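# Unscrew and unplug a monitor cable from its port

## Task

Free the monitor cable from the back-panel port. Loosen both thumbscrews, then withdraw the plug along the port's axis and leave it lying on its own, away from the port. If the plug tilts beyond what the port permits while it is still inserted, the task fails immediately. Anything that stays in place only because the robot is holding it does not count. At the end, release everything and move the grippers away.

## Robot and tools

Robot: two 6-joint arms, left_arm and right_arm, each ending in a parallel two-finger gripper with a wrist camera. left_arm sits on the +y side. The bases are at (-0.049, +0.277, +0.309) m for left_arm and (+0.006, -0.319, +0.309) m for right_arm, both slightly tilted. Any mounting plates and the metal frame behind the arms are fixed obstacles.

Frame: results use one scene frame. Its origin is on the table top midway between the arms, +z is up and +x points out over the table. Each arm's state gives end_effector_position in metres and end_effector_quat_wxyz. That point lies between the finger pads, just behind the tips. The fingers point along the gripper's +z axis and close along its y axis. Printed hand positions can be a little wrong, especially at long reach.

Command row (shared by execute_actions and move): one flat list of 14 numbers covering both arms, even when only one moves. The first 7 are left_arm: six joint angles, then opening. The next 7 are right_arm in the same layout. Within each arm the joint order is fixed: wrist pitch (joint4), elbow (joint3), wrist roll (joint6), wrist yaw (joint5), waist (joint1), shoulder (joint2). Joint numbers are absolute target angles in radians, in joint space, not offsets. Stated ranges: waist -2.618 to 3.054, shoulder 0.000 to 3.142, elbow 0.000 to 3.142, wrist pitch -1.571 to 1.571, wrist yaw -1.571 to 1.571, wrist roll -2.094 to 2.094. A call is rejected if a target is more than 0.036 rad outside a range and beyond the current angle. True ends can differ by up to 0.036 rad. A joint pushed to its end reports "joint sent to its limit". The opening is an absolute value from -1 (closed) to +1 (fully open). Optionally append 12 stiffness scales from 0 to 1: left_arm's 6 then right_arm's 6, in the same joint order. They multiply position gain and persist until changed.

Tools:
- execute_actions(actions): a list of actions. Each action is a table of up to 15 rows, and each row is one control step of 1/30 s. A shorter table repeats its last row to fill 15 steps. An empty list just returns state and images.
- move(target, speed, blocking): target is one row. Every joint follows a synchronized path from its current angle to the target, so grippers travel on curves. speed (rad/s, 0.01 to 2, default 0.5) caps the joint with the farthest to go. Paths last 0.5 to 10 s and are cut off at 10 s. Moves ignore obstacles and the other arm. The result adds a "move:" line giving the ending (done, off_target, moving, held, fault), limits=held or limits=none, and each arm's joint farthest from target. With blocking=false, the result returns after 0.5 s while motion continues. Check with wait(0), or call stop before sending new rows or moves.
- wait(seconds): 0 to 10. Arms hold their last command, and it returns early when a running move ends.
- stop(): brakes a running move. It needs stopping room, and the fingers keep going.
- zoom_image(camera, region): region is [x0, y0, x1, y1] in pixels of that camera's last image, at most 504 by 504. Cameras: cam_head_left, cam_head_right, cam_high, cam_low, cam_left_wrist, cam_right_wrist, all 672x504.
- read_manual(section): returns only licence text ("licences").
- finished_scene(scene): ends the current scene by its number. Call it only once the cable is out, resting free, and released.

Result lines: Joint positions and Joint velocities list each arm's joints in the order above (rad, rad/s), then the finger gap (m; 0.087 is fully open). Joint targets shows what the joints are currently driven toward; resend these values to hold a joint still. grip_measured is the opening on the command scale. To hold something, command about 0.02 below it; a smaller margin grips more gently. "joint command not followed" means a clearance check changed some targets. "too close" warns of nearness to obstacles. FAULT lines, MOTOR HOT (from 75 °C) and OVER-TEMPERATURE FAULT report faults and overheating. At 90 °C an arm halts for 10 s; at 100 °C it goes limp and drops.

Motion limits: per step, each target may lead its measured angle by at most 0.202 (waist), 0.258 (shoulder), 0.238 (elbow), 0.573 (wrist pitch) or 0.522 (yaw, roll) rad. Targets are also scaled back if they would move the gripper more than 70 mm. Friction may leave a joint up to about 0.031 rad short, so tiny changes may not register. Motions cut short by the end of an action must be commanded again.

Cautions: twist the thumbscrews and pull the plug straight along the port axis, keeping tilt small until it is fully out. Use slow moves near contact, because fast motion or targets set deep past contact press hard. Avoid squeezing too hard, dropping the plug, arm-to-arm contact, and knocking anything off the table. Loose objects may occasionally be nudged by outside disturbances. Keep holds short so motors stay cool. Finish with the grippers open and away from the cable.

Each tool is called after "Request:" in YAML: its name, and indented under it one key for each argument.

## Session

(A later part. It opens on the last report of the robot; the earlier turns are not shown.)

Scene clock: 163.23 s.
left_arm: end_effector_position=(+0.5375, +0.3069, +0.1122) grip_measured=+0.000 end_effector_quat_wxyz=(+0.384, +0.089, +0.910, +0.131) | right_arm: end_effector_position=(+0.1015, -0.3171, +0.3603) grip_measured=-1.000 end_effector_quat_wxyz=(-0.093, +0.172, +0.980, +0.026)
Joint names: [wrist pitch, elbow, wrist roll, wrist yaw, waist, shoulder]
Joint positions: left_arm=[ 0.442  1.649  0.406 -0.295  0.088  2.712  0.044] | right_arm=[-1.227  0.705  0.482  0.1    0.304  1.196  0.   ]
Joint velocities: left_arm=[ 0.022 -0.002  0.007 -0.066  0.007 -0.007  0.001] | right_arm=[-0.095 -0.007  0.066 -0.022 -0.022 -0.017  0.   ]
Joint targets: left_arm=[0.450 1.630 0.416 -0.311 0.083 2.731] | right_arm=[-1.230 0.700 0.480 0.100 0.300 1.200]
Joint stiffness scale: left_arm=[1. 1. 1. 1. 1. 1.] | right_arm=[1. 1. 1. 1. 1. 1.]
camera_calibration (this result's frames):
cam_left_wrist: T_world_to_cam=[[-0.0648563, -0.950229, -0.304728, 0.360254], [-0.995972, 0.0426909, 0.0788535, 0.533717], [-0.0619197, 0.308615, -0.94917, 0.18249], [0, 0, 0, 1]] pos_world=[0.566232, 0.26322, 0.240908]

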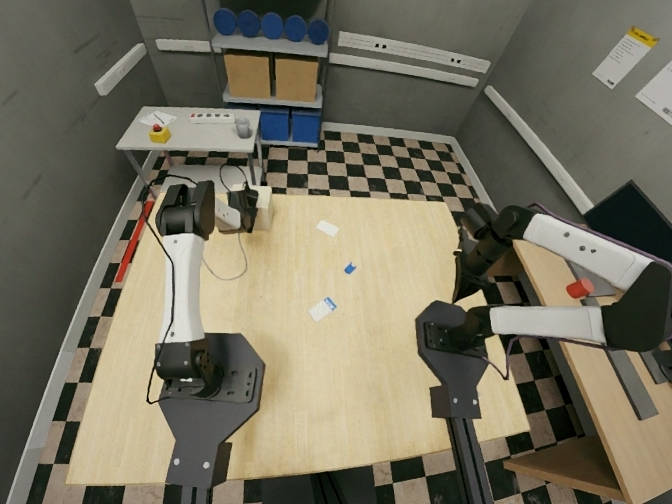

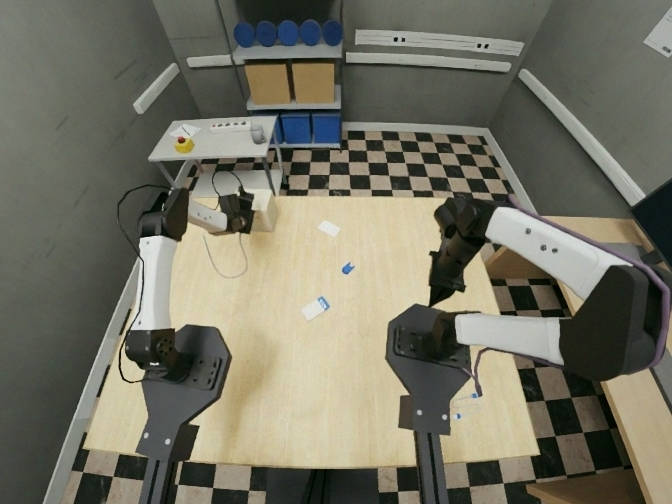

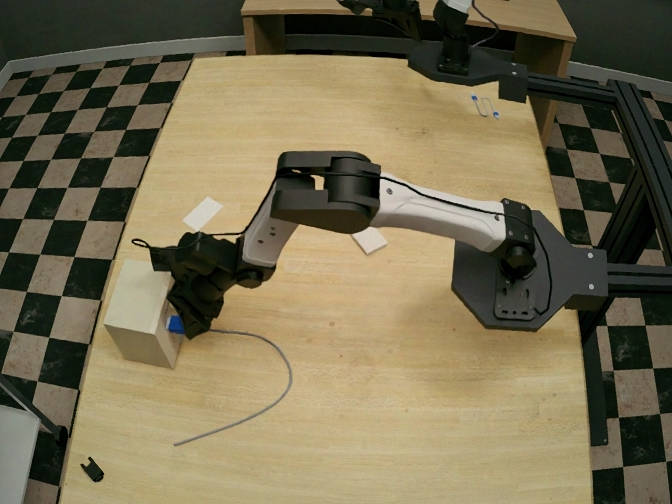

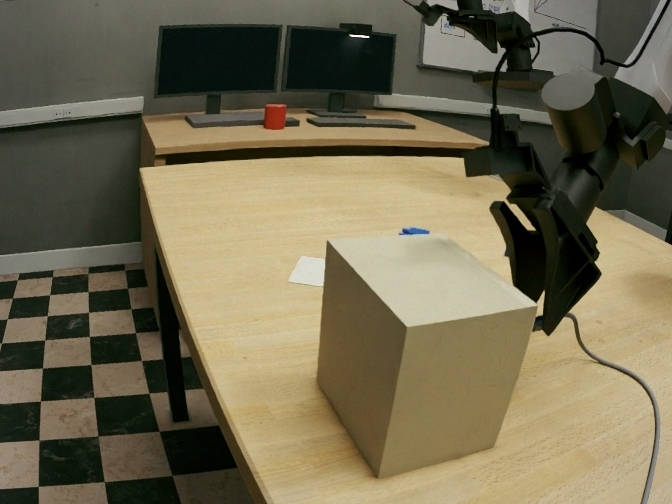

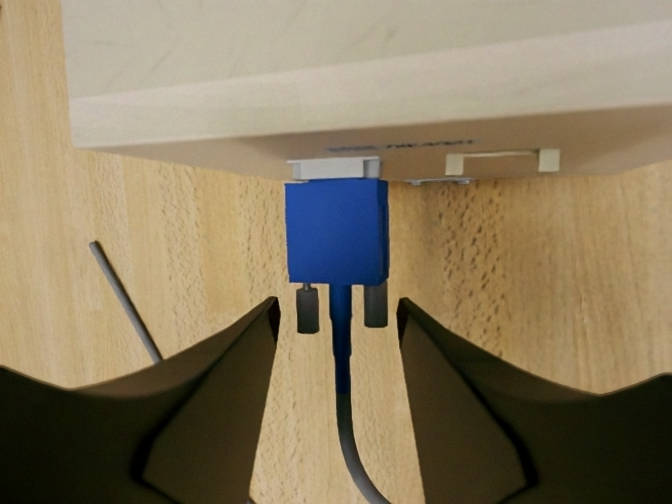

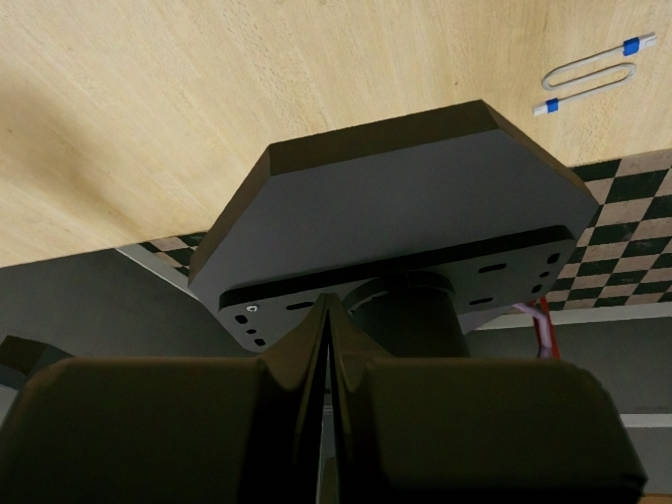

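Request:
execute_actions:
  actions:
    - [[0.45,1.65,0.416,-0.311,0.088,2.72,-0.2,-1.23,0.7,0.48,0.1,0.3,1.2,-1],[0.45,1.655,0.416,-0.311,0.088,2.72,-0.24,-1.23,0.7,0.48,0.1,0.3,1.2,-1],[0.45,1.66,0.414,-0.305,0.088,2.715,-0.27,-1.23,0.7,0.48,0.1,0.3,1.2,-1],[0.445,1.663,0.412,-0.3,0.088,2.712,-0.3,-1.23,0.7,0.48,0.1,0.3,1.2,-1],[0.44,1.666,0.41,-0.3,0.088,2.71,-0.34,-1.23,0.7,0.48,0.1,0.3,1.2,-1],[0.426,1.666,0.39,-0.277,0.095,2.707,-0.4,-1.23,0.7,0.48,0.1,0.3,1.2,-1],[0.414,1.666,0.374,-0.254,0.102,2.702,-0.4,-1.23,0.7,0.48,0.1,0.3,1.2,-1],[0.403,1.666,0.358,-0.231,0.110,2.697,-0.4,-1.23,0.7,0.48,0.1,0.3,1.2,-1],[0.392,1.666,0.342,-0.208,0.117,2.692,-0.4,-1.23,0.7,0.48,0.1,0.3,1.2,-1],[0.381,1.666,0.326,-0.185,0.124,2.687,-0.4,-1.23,0.7,0.48,0.1,0.3,1.2,-1],[0.37,1.667,0.31,-0.162,0.131,2.683,-0.4,-1.23,0.7,0.48,0.1,0.3,1.2,-1],[0.36,1.668,0.295,-0.139,0.139,2.68,-0.4,-1.23,0.7,0.48,0.1,0.3,1.2,-1],[0.35,1.67,0.279,-0.116,0.146,2.677,-0.4,-1.23,0.7,0.48,0.1,0.3,1.2,-1],[0.34,1.672,0.264,-0.093,0.153,2.674,-0.4,-1.23,0.7,0.48,0.1,0.3,1.2,-1],[0.33,1.674,0.249,-0.07,0.16,2.672,-0.4,-1.23,0.7,0.48,0.1,0.3,1.2,-1]]
    - [[0.321,1.677,0.234,-0.046,0.168,2.67,-0.4,-1.23,0.7,0.48,0.1,0.3,1.2,-1],[0.312,1.68,0.219,-0.023,0.175,2.67,-0.4,-1.23,0.7,0.48,0.1,0.3,1.2,-1],[0.303,1.684,0.205,0.001,0.183,2.675,-0.4,-1.23,0.7,0.48,0.1,0.3,1.2,-1],[0.294,1.688,0.19,0.024,0.19,2.68,-0.4,-1.23,0.7,0.48,0.1,0.3,1.2,-1],[0.286,1.692,0.176,0.048,0.198,2.685,-0.4,-1.23,0.7,0.48,0.1,0.3,1.2,-1],[0.277,1.697,0.162,0.072,0.205,2.69,-0.4,-1.23,0.7,0.48,0.1,0.3,1.2,-1],[0.269,1.702,0.148,0.096,0.213,2.693,-0.4,-1.23,0.7,0.48,0.1,0.3,1.2,-1],[0.261,1.707,0.134,0.12,0.22,2.694,-0.4,-1.23,0.7,0.48,0.1,0.3,1.2,-1],[0.254,1.713,0.12,0.143,0.228,2.696,-0.4,-1.23,0.7,0.48,0.1,0.3,1.2,-1],[0.246,1.719,0.106,0.167,0.235,2.698,-0.4,-1.23,0.7,0.48,0.1,0.3,1.2,-1],[0.239,1.725,0.093,0.191,0.243,2.7,-0.4,-1.23,0.7,0.48,0.1,0.3,1.2,-1],[0.232,1.732,0.08,0.215,0.251,2.703,-0.4,-1.23,0.7,0.48,0.1,0.3,1.2,-1],[0.226,1.74,0.067,0.239,0.259,2.707,-0.4,-1.23,0.7,0.48,0.1,0.3,1.2,-1],[0.219,1.747,0.054,0.263,0.266,2.711,-0.4,-1.23,0.7,0.48,0.1,0.3,1.2,-1],[0.213,1.755,0.041,0.288,0.274,2.716,-0.4,-1.23,0.7,0.48,0.1,0.3,1.2,-1]]
    - [[0.213,1.755,0.041,0.288,0.274,2.716,-0.4,-1.23,0.7,0.48,0.1,0.3,1.2,-1],[0.213,1.755,0.041,0.288,0.274,2.716,-0.4,-1.23,0.7,0.48,0.1,0.3,1.2,-1],[0.213,1.755,0.041,0.288,0.274,2.716,0.15,-1.23,0.7,0.48,0.1,0.3,1.2,-1],[0.25,1.707,0.093,0.205,0.262,2.683,0.15,-1.23,0.7,0.48,0.1,0.3,1.2,-1],[0.263,1.692,0.119,0.157,0.247,2.676,0.15,-1.23,0.7,0.48,0.1,0.3,1.2,-1],[0.278,1.68,0.146,0.109,0.231,2.672,0.15,-1.23,0.7,0.48,0.1,0.3,1.2,-1],[0.293,1.669,0.174,0.062,0.216,2.669,0.15,-1.23,0.7,0.48,0.1,0.3,1.2,-1],[0.31,1.659,0.202,0.014,0.201,2.67,0.15,-1.23,0.7,0.48,0.1,0.3,1.2,-1],[0.327,1.651,0.231,-0.033,0.186,2.68,0.15,-1.23,0.7,0.48,0.1,0.3,1.2,-1],[0.345,1.644,0.26,-0.08,0.171,2.694,0.15,-1.23,0.7,0.48,0.1,0.3,1.2,-1],[0.364,1.639,0.29,-0.127,0.156,2.698,0.15,-1.23,0.7,0.48,0.1,0.3,1.2,-1],[0.384,1.635,0.321,-0.173,0.141,2.704,0.15,-1.23,0.7,0.48,0.1,0.3,1.2,-1],[0.405,1.63,0.352,-0.219,0.127,2.711,0.15,-1.23,0.7,0.48,0.1,0.3,1.2,-1],[0.427,1.63,0.384,-0.265,0.112,2.721,0.15,-1.23,0.7,0.48,0.1,0.3,1.2,-1],[0.45,1.63,0.416,-0.311,0.098,2.731,0.15,-1.23,0.7,0.48,0.1,0.3,1.2,-1]]
    - [[0.45,1.63,0.416,-0.311,0.083,2.731,0.0,-1.23,0.7,0.48,0.1,0.3,1.2,-1]]

Request:
zoom_image:
  camera: "cam_left_wrist"
  region: [250,130,450,380]

Scene clock: 167.57 s.
left_arm: end_effector_position=(+0.5376, +0.3069, +0.1124) grip_measured=+0.000 end_effector_quat_wxyz=(+0.384, +0.089, +0.910, +0.131) | right_arm: end_effector_position=(+0.1015, -0.3171, +0.3603) grip_measured=-1.000 end_effector_quat_wxyz=(-0.093, +0.172, +0.980, +0.026)
Joint names: [wrist pitch, elbow, wrist roll, wrist yaw, waist, shoulder]
Joint positions: left_arm=[ 0.442  1.649  0.406 -0.295  0.088  2.712  0.044] | right_arm=[-1.227  0.705  0.482  0.1    0.304  1.196  0.   ]
Joint velocities: left_arm=[ 0.022 -0.002  0.051 -0.037 -0.007  0.002 -0.   ] | right_arm=[ 0.007  0.002 -0.095 -0.007 -0.002 -0.012  0.   ]
Joint targets: left_arm=[0.450 1.630 0.416 -0.311 0.083 2.731] | right_arm=[-1.230 0.700 0.480 0.100 0.300 1.200]
Joint stiffness scale: left_arm=[1. 1. 1. 1. 1. 1.] | right_arm=[1. 1. 1. 1. 1. 1.]
camera_calibration (this result's frames):
cam_left_wrist: T_world_to_cam=[[-0.0646766, -0.950233, -0.304751, 0.360269], [-0.996004, 0.0426226, 0.0784797, 0.533893], [-0.0615848, 0.308609, -0.949193, 0.182508], [0, 0, 0, 1]] pos_world=[0.566301, 0.26326, 0.241127]

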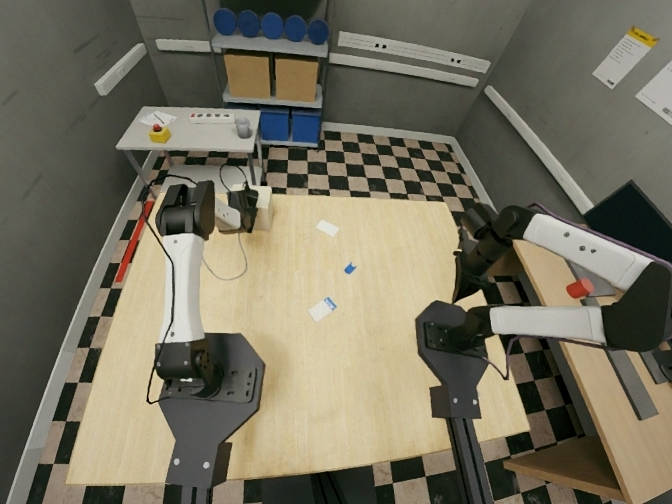

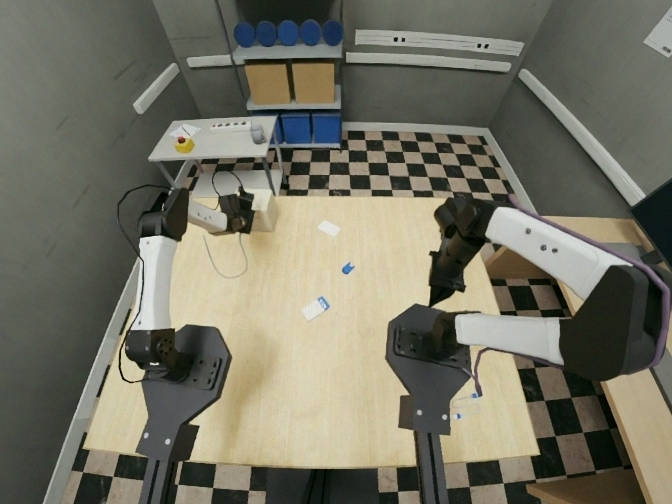

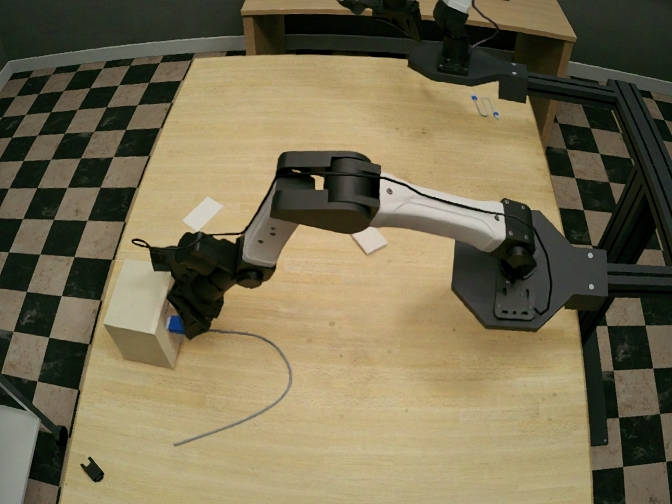

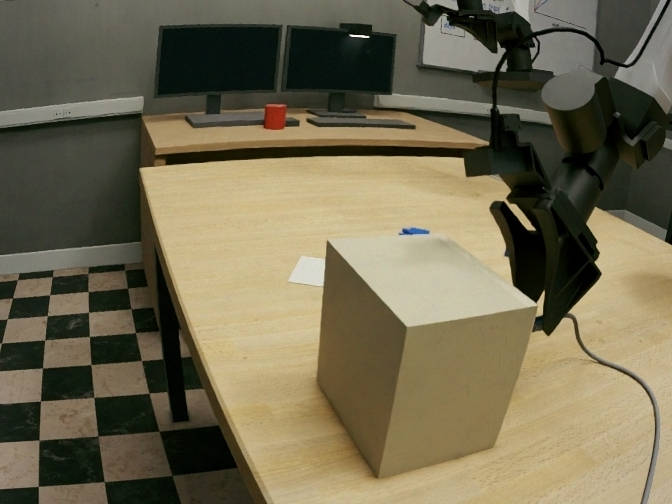

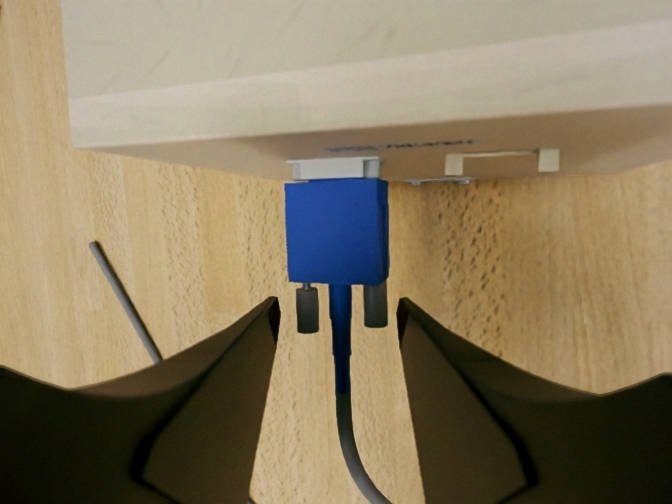

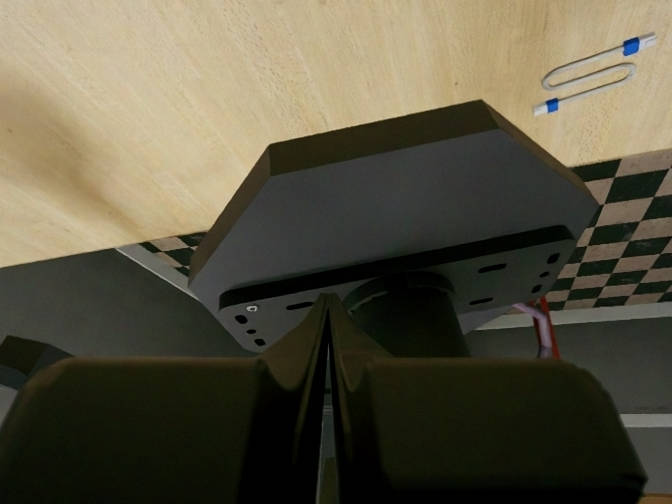

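Region (250, 130, 450, 380) of cam_left_wrist's 672x504 image, scaled by 2.016, with more detail than that image has; it fills the left 403 columns of this view, and the rest is white.

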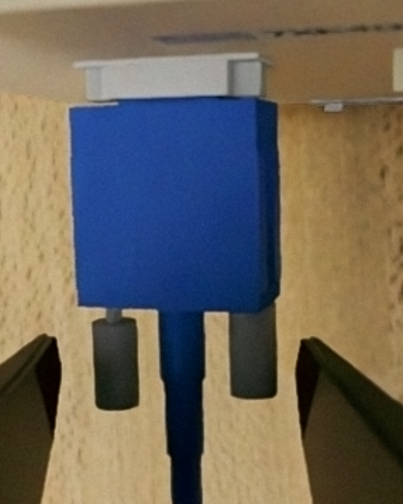

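Request:
move:
  target: [0.302,1.685,0.219,-0.008,0.184,2.668,0.2,-1.23,0.7,0.48,0.1,0.3,1.2,-1]
  speed: 0.4

Request:
move:
  target: [0.219,1.825,0.219,-0.02,0.165,2.75,0.2,-1.23,0.7,0.48,0.1,0.3,1.2,-1]
  speed: 0.2

Request:
zoom_image:
  camera: "cam_left_wrist"
  region: [240,180,440,430]

Scene clock: 171.07 s.
left_arm: end_effector_position=(+0.5377, +0.3068, +0.1121) grip_measured=+0.200 end_effector_quat_wxyz=(+0.384, +0.027, +0.923, -0.011) | right_arm: end_effector_position=(+0.1015, -0.3171, +0.3603) grip_measured=-1.000 end_effector_quat_wxyz=(-0.093, +0.172, +0.980, +0.026)
Joint names: [wrist pitch, elbow, wrist roll, wrist yaw, waist, shoulder]
Joint positions: left_arm=[ 0.321  1.671  0.225 -0.019  0.177  2.675  0.052] | right_arm=[-1.227  0.705  0.482  0.1    0.304  1.196  0.   ]
Joint velocities: left_arm=[ 0.022  0.007 -0.007  0.051  0.002 -0.002  0.001] | right_arm=[ 0.007 -0.007 -0.022  0.022  0.012 -0.002  0.   ]
Joint targets: left_arm=[0.302 1.685 0.219 -0.008 0.184 2.668] | right_arm=[-1.230 0.700 0.480 0.100 0.300 1.200]
Joint stiffness scale: left_arm=[1. 1. 1. 1. 1. 1.] | right_arm=[1. 1. 1. 1. 1. 1.]
move: done; limits=none; left_arm: farthest joint: the wrist pitch, 0.019 radians from its target (0.142 radians at the start); right_arm: farthest joint: the elbow, 0.005 radians from its target (0.005 radians at the start)
camera_calibration (this result's frames):
cam_left_wrist: T_world_to_cam=[[-0.0633718, -0.997987, 0.00232229, 0.339625], [-0.994571, 0.063347, 0.0825629, 0.526489], [-0.0825439, 0.00292249, -0.996583, 0.29261], [0, 0, 0, 1]] pos_world=[0.569306, 0.304735, 0.247353]

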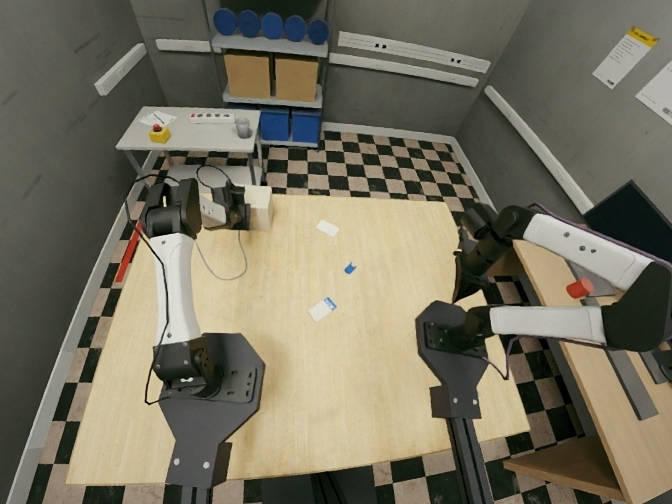

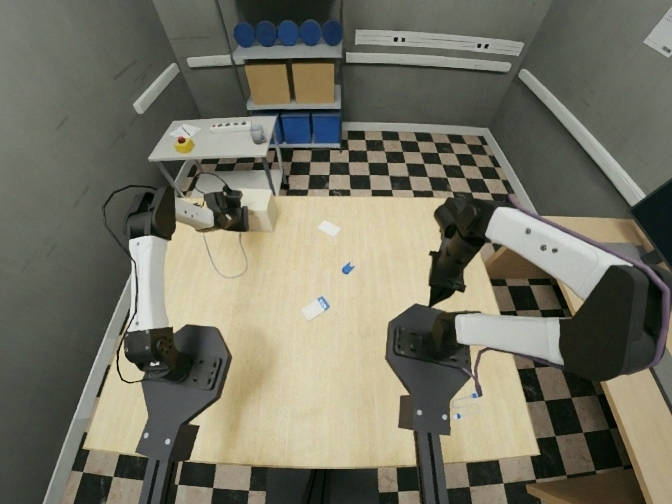

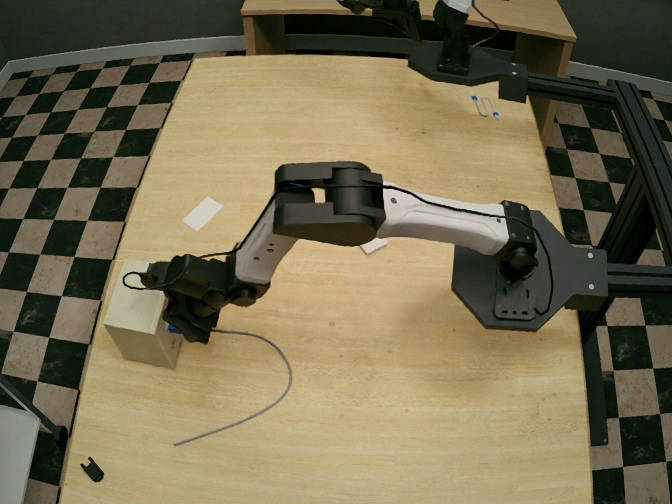

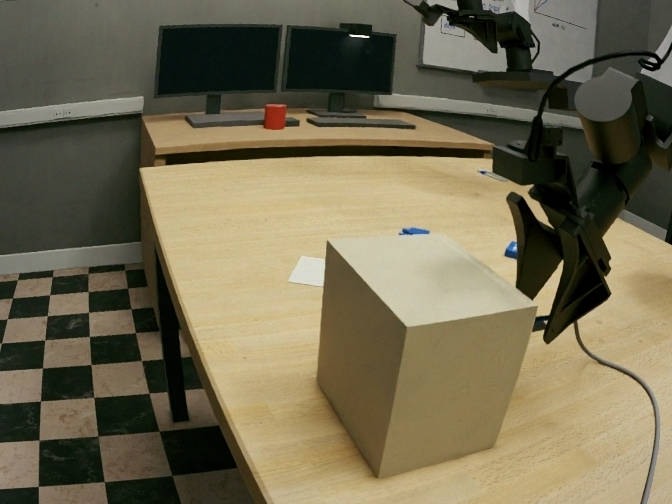

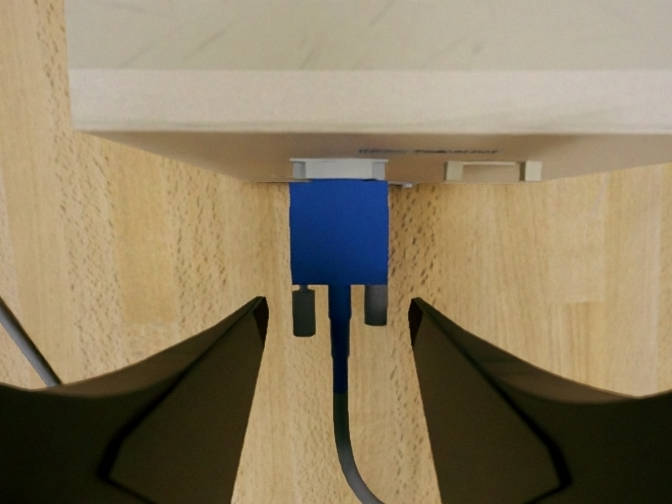

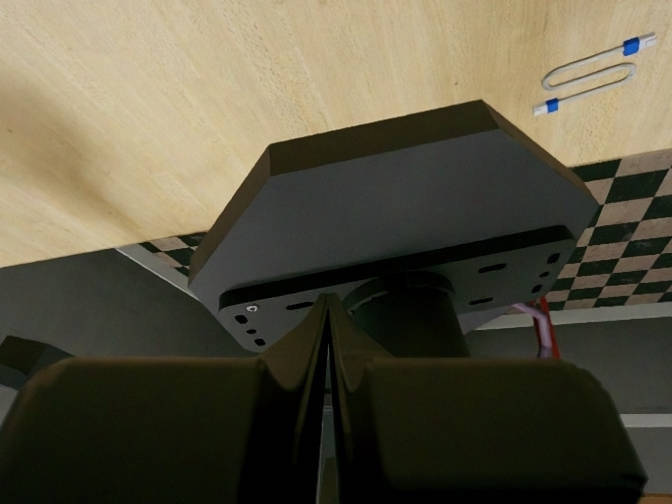

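Scene clock: 172.40 s.
left_arm: end_effector_position=(+0.5585, +0.3057, +0.1133) grip_measured=+0.200 end_effector_quat_wxyz=(+0.384, +0.029, +0.923, -0.012) | right_arm: end_effector_position=(+0.1015, -0.3171, +0.3603) grip_measured=-1.000 end_effector_quat_wxyz=(-0.093, +0.172, +0.980, +0.026)
Joint names: [wrist pitch, elbow, wrist roll, wrist yaw, waist, shoulder]
Joint positions: left_arm=[ 0.238  1.81   0.225 -0.019  0.172  2.73   0.052] | right_arm=[-1.227  0.705  0.482  0.1    0.304  1.196  0.   ]
Joint velocities: left_arm=[-0.051  0.002 -0.051  0.007  0.012 -0.007  0.   ] | right_arm=[-0.051  0.007  0.022 -0.007 -0.012  0.012  0.   ]
Joint targets: left_arm=[0.219 1.825 0.219 -0.020 0.165 2.750] | right_arm=[-1.230 0.700 0.480 0.100 0.300 1.200]
Joint stiffness scale: left_arm=[1. 1. 1. 1. 1. 1.] | right_arm=[1. 1. 1. 1. 1. 1.]
move: done; limits=none; left_arm: farthest joint: the shoulder, 0.020 radians from its target (0.075 radians at the start); right_arm: farthest joint: the elbow, 0.005 radians from its target (0.005 radians at the start)
camera_calibration (this result's frames):
cam_left_wrist: T_world_to_cam=[[-0.0677583, -0.997698, 0.00283989, 0.342098], [-0.994445, 0.0677667, 0.0805364, 0.545955], [-0.0805435, 0.0026329, -0.996748, 0.294508], [0, 0, 0, 1]] pos_world=[0.589823, 0.303537, 0.248609]

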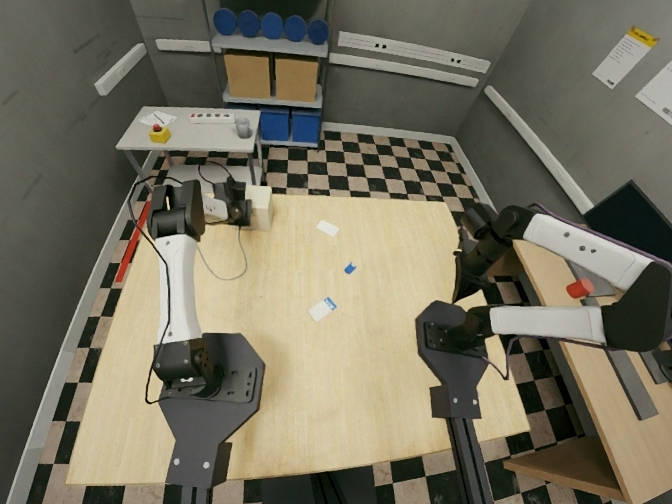

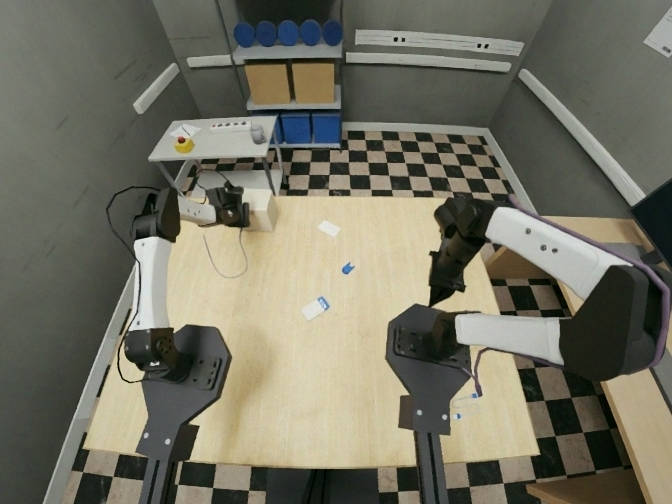

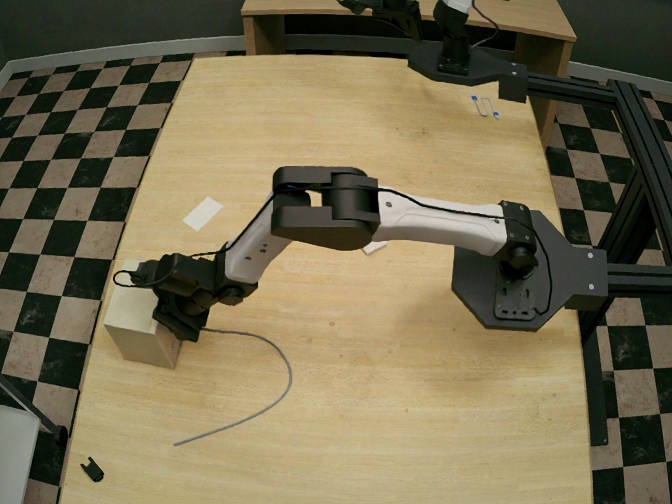

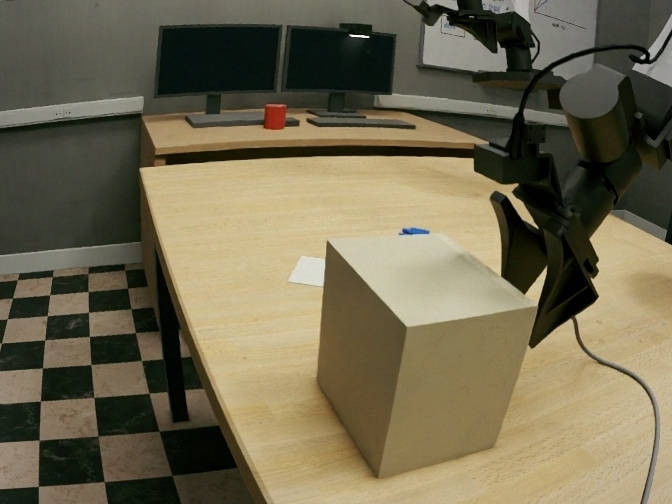

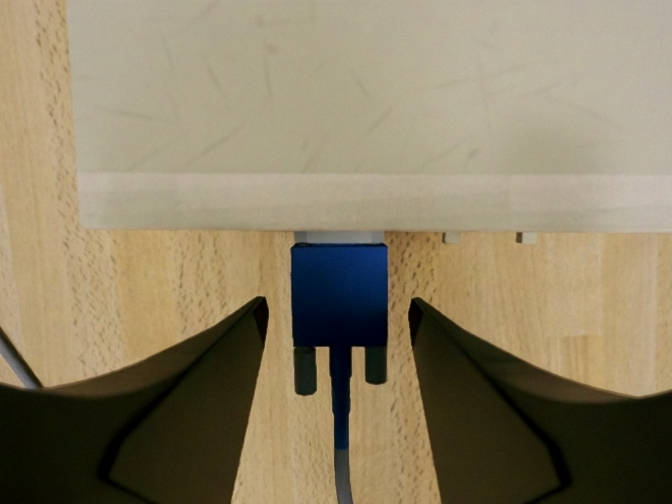

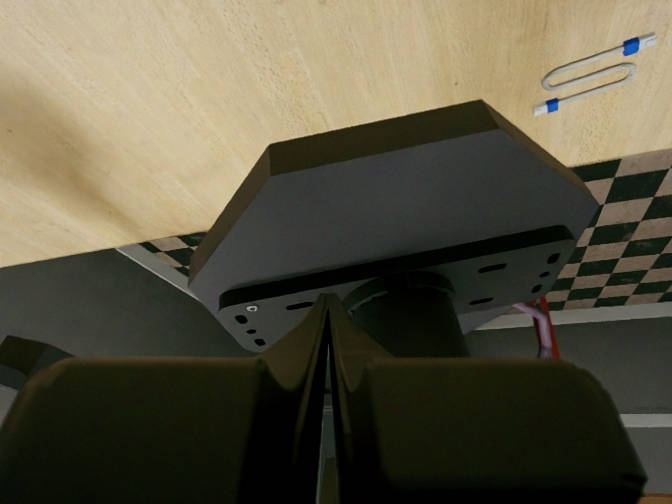

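Region (240, 180, 440, 430) of cam_left_wrist's 672x504 image, scaled by 2.016, with more detail than that image has; it fills the left 403 columns of this view, and the rest is white.

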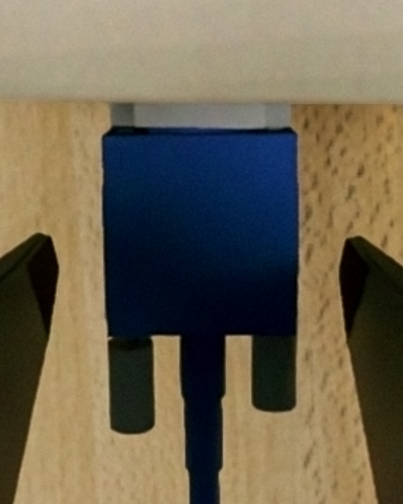

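Request:
execute_actions:
  actions:
    - [[0.219,1.825,0.219,-0.02,0.165,2.75,-0.1,-1.23,0.7,0.48,0.1,0.3,1.2,-1],[0.219,1.825,0.219,-0.02,0.165,2.75,-0.15,-1.23,0.7,0.48,0.1,0.3,1.2,-1],[0.219,1.825,0.219,-0.02,0.165,2.75,-0.2,-1.23,0.7,0.48,0.1,0.3,1.2,-1],[0.219,1.825,0.219,-0.02,0.165,2.75,-0.23,-1.23,0.7,0.48,0.1,0.3,1.2,-1],[0.219,1.825,0.219,-0.02,0.165,2.75,-0.26,-1.23,0.7,0.48,0.1,0.3,1.2,-1],[0.219,1.825,0.219,-0.02,0.165,2.75,-0.29,-1.23,0.7,0.48,0.1,0.3,1.2,-1],[0.219,1.825,0.219,-0.02,0.165,2.75,-0.32,-1.23,0.7,0.48,0.1,0.3,1.2,-1],[0.219,1.825,0.219,-0.02,0.165,2.75,-0.35,-1.23,0.7,0.48,0.1,0.3,1.2,-1]]
    - [[0.217,1.829,0.219,-0.02,0.165,2.752,-0.35,-1.23,0.7,0.48,0.1,0.3,1.2,-1],[0.215,1.832,0.219,-0.02,0.165,2.753,-0.35,-1.23,0.7,0.48,0.1,0.3,1.2,-1],[0.213,1.836,0.219,-0.02,0.165,2.755,-0.35,-1.23,0.7,0.48,0.1,0.3,1.2,-1],[0.211,1.84,0.219,-0.02,0.165,2.756,-0.35,-1.23,0.7,0.48,0.1,0.3,1.2,-1],[0.209,1.844,0.219,-0.02,0.165,2.758,-0.35,-1.23,0.7,0.48,0.1,0.3,1.2,-1],[0.207,1.848,0.219,-0.02,0.165,2.76,-0.35,-1.23,0.7,0.48,0.1,0.3,1.2,-1]]

Request:
zoom_image:
  camera: "cam_left_wrist"
  region: [240,180,440,430]

Scene clock: 174.23 s.
left_arm: end_effector_position=(+0.5583, +0.3053, +0.1130) grip_measured=-0.287 end_effector_quat_wxyz=(+0.377, +0.030, +0.926, -0.014) | right_arm: end_effector_position=(+0.1015, -0.3171, +0.3603) grip_measured=-1.000 end_effector_quat_wxyz=(-0.093, +0.172, +0.980, +0.026)
Joint names: [wrist pitch, elbow, wrist roll, wrist yaw, waist, shoulder]
Joint positions: left_arm=[ 0.206  1.83   0.223 -0.019  0.172  2.733  0.031] | right_arm=[-1.227  0.705  0.482  0.1    0.304  1.196  0.   ]
Joint velocities: left_arm=[-0.051 -0.007  0.051  0.007 -0.012  0.002  0.001] | right_arm=[-0.007  0.007 -0.139 -0.051  0.007 -0.022  0.   ]
Joint targets: left_arm=[0.207 1.848 0.219 -0.020 0.165 2.760] | right_arm=[-1.230 0.700 0.480 0.100 0.300 1.200]
Joint stiffness scale: left_arm=[1. 1. 1. 1. 1. 1.] | right_arm=[1. 1. 1. 1. 1. 1.]
camera_calibration (this result's frames):
cam_left_wrist: T_world_to_cam=[[-0.0694495, -0.997564, 0.00658994, 0.342183], [-0.992933, 0.0697613, 0.0960052, 0.542624], [-0.096231, 0.000124146, -0.995359, 0.303593], [0, 0, 0, 1]] pos_world=[0.591769, 0.303458, 0.247835]

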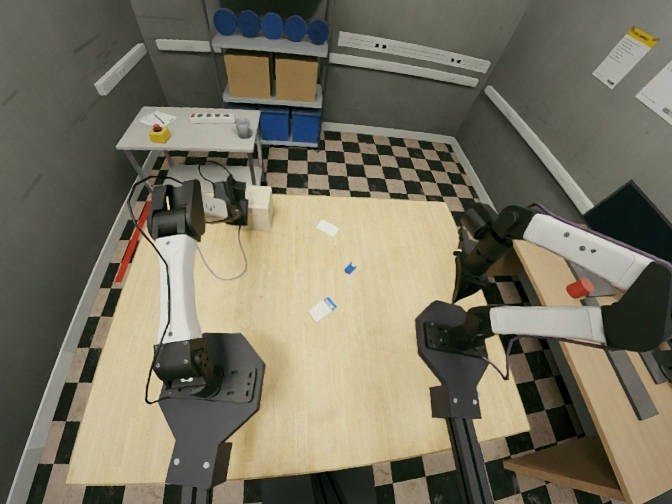

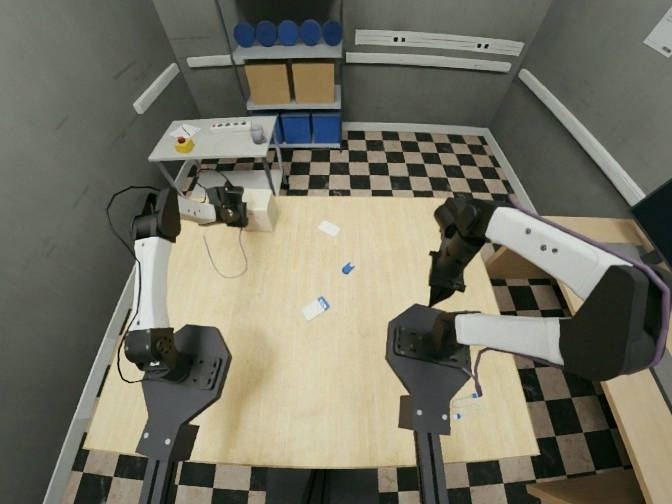

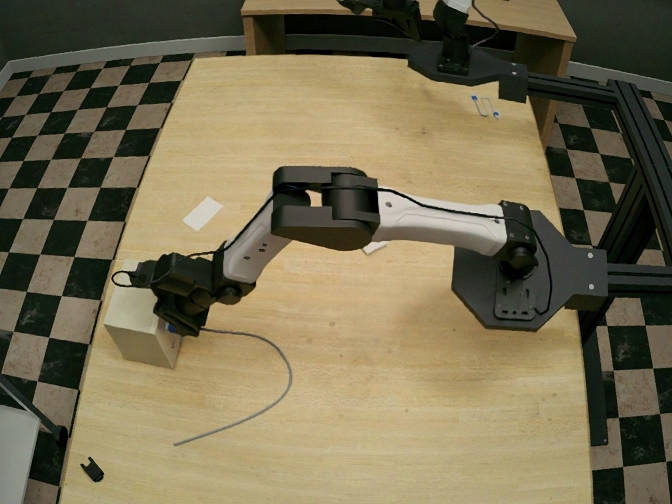

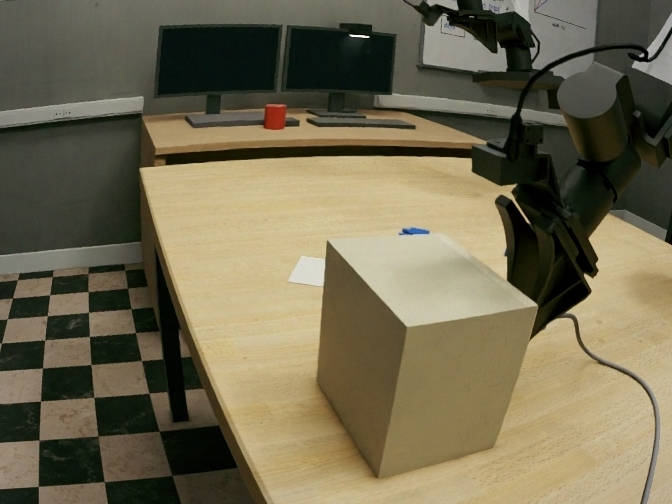

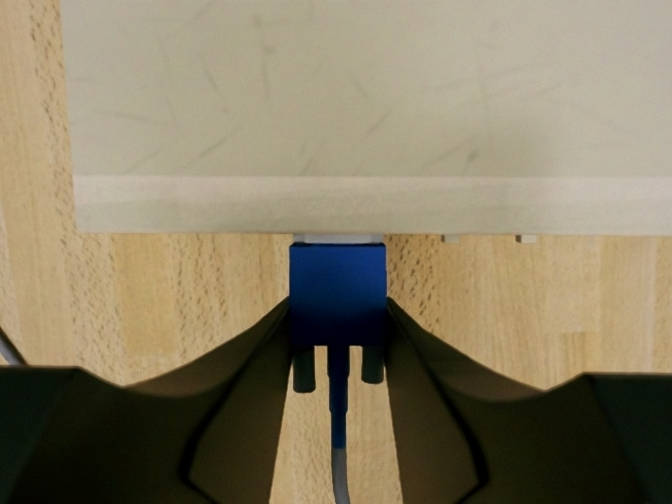

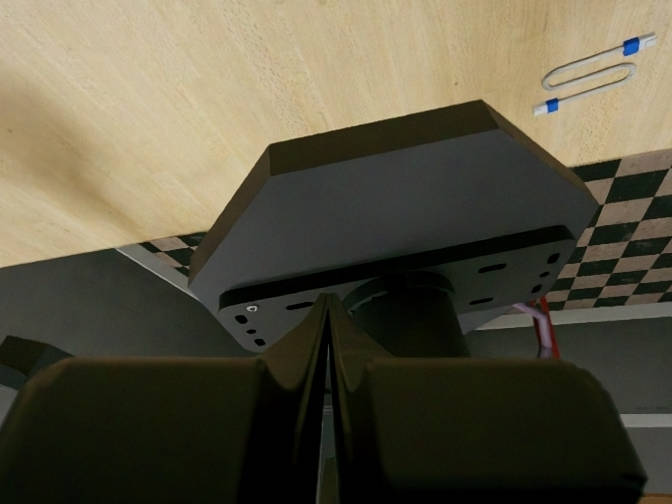

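Region (240, 180, 440, 430) of cam_left_wrist's 672x504 image, scaled by 2.016, with more detail than that image has; it fills the left 403 columns of this view, and the rest is white.

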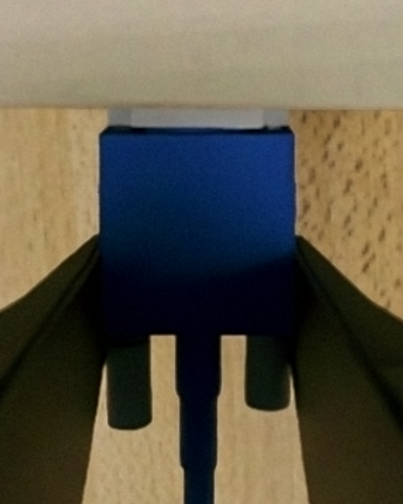

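Request:
move:
  target: [0.30,1.86,0.219,-0.02,0.165,2.722,-0.35,-1.23,0.7,0.48,0.1,0.3,1.2,-1]
  speed: 0.1

Request:
zoom_image:
  camera: "cam_left_wrist"
  region: [240,180,440,430]

Scene clock: 176.20 s.
left_arm: end_effector_position=(+0.5593, +0.3055, +0.1136) grip_measured=-0.287 end_effector_quat_wxyz=(+0.379, +0.029, +0.925, -0.014) | right_arm: end_effector_position=(+0.1015, -0.3171, +0.3603) grip_measured=-1.000 end_effector_quat_wxyz=(-0.093, +0.172, +0.980, +0.026)
Joint names: [wrist pitch, elbow, wrist roll, wrist yaw, waist, shoulder]
Joint positions: left_arm=[ 0.21   1.83   0.223 -0.019  0.172  2.733  0.031] | right_arm=[-1.227  0.705  0.482  0.1    0.304  1.196  0.   ]
Joint velocities: left_arm=[ 0.007 -0.007  0.007 -0.022 -0.012 -0.017 -0.001] | right_arm=[ 0.007 -0.007 -0.095  0.051  0.022  0.002  0.   ]
Joint targets: left_arm=[0.300 1.860 0.219 -0.020 0.165 2.722] | right_arm=[-1.230 0.700 0.480 0.100 0.300 1.200]
Joint stiffness scale: left_arm=[1. 1. 1. 1. 1. 1.] | right_arm=[1. 1. 1. 1. 1. 1.]
move: off_target (left_arm); limits=none; left_arm: farthest joint: the wrist pitch, 0.090 radians from its target (0.094 radians at the start); right_arm: farthest joint: the elbow, 0.005 radians from its target (0.005 radians at the start)
camera_calibration (this result's frames):
cam_left_wrist: T_world_to_cam=[[-0.0687569, -0.997616, 0.00596684, 0.342134], [-0.99337, 0.0690142, 0.0919369, 0.544403], [-0.0921295, 0.000394013, -0.995747, 0.302008], [0, 0, 0, 1]] pos_world=[0.592142, 0.303627, 0.248631]

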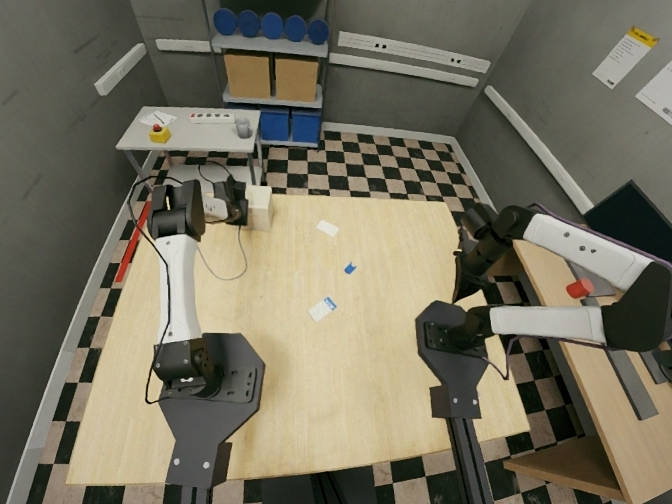

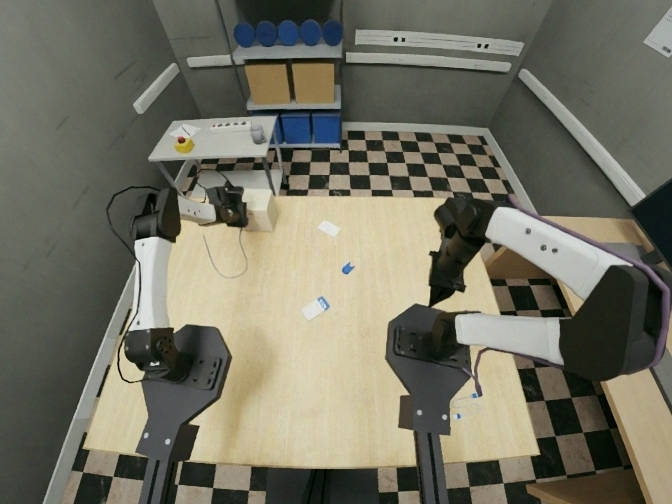

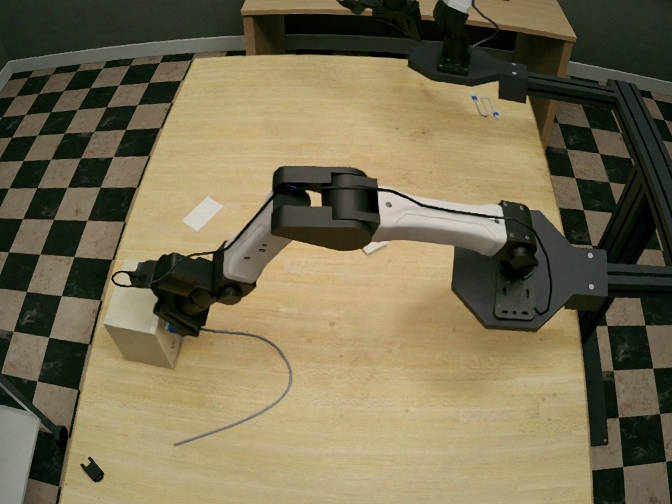

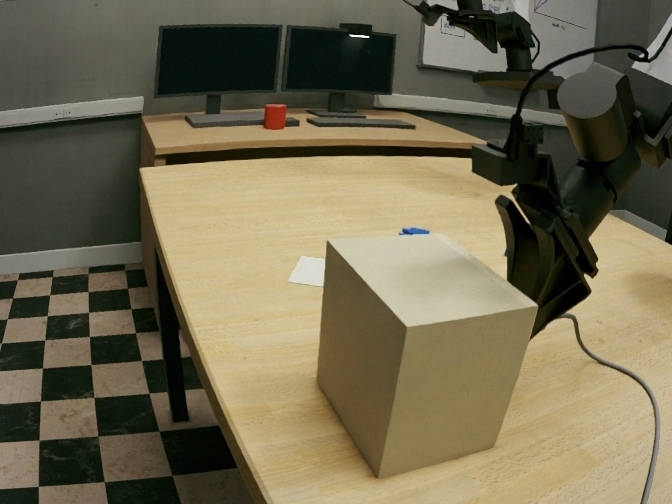

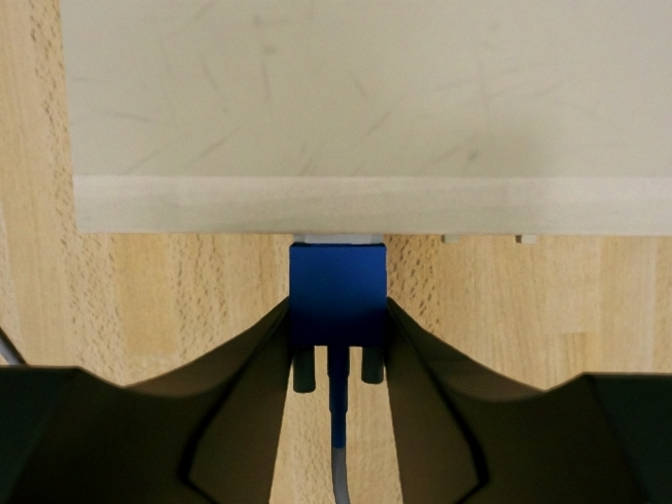

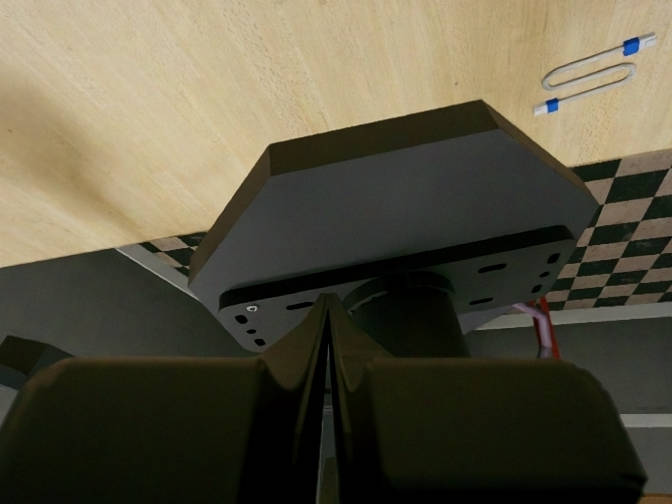

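Region (240, 180, 440, 430) of cam_left_wrist's 672x504 image, scaled by 2.016, with more detail than that image has; it fills the left 403 columns of this view, and the rest is white.

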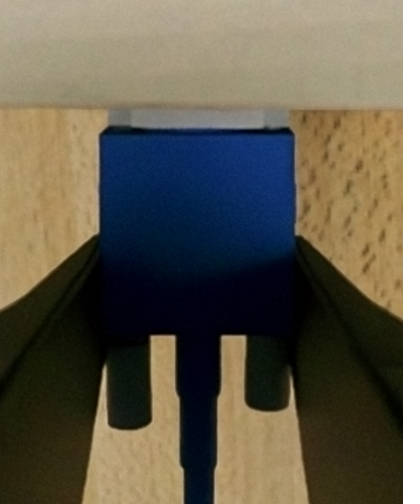

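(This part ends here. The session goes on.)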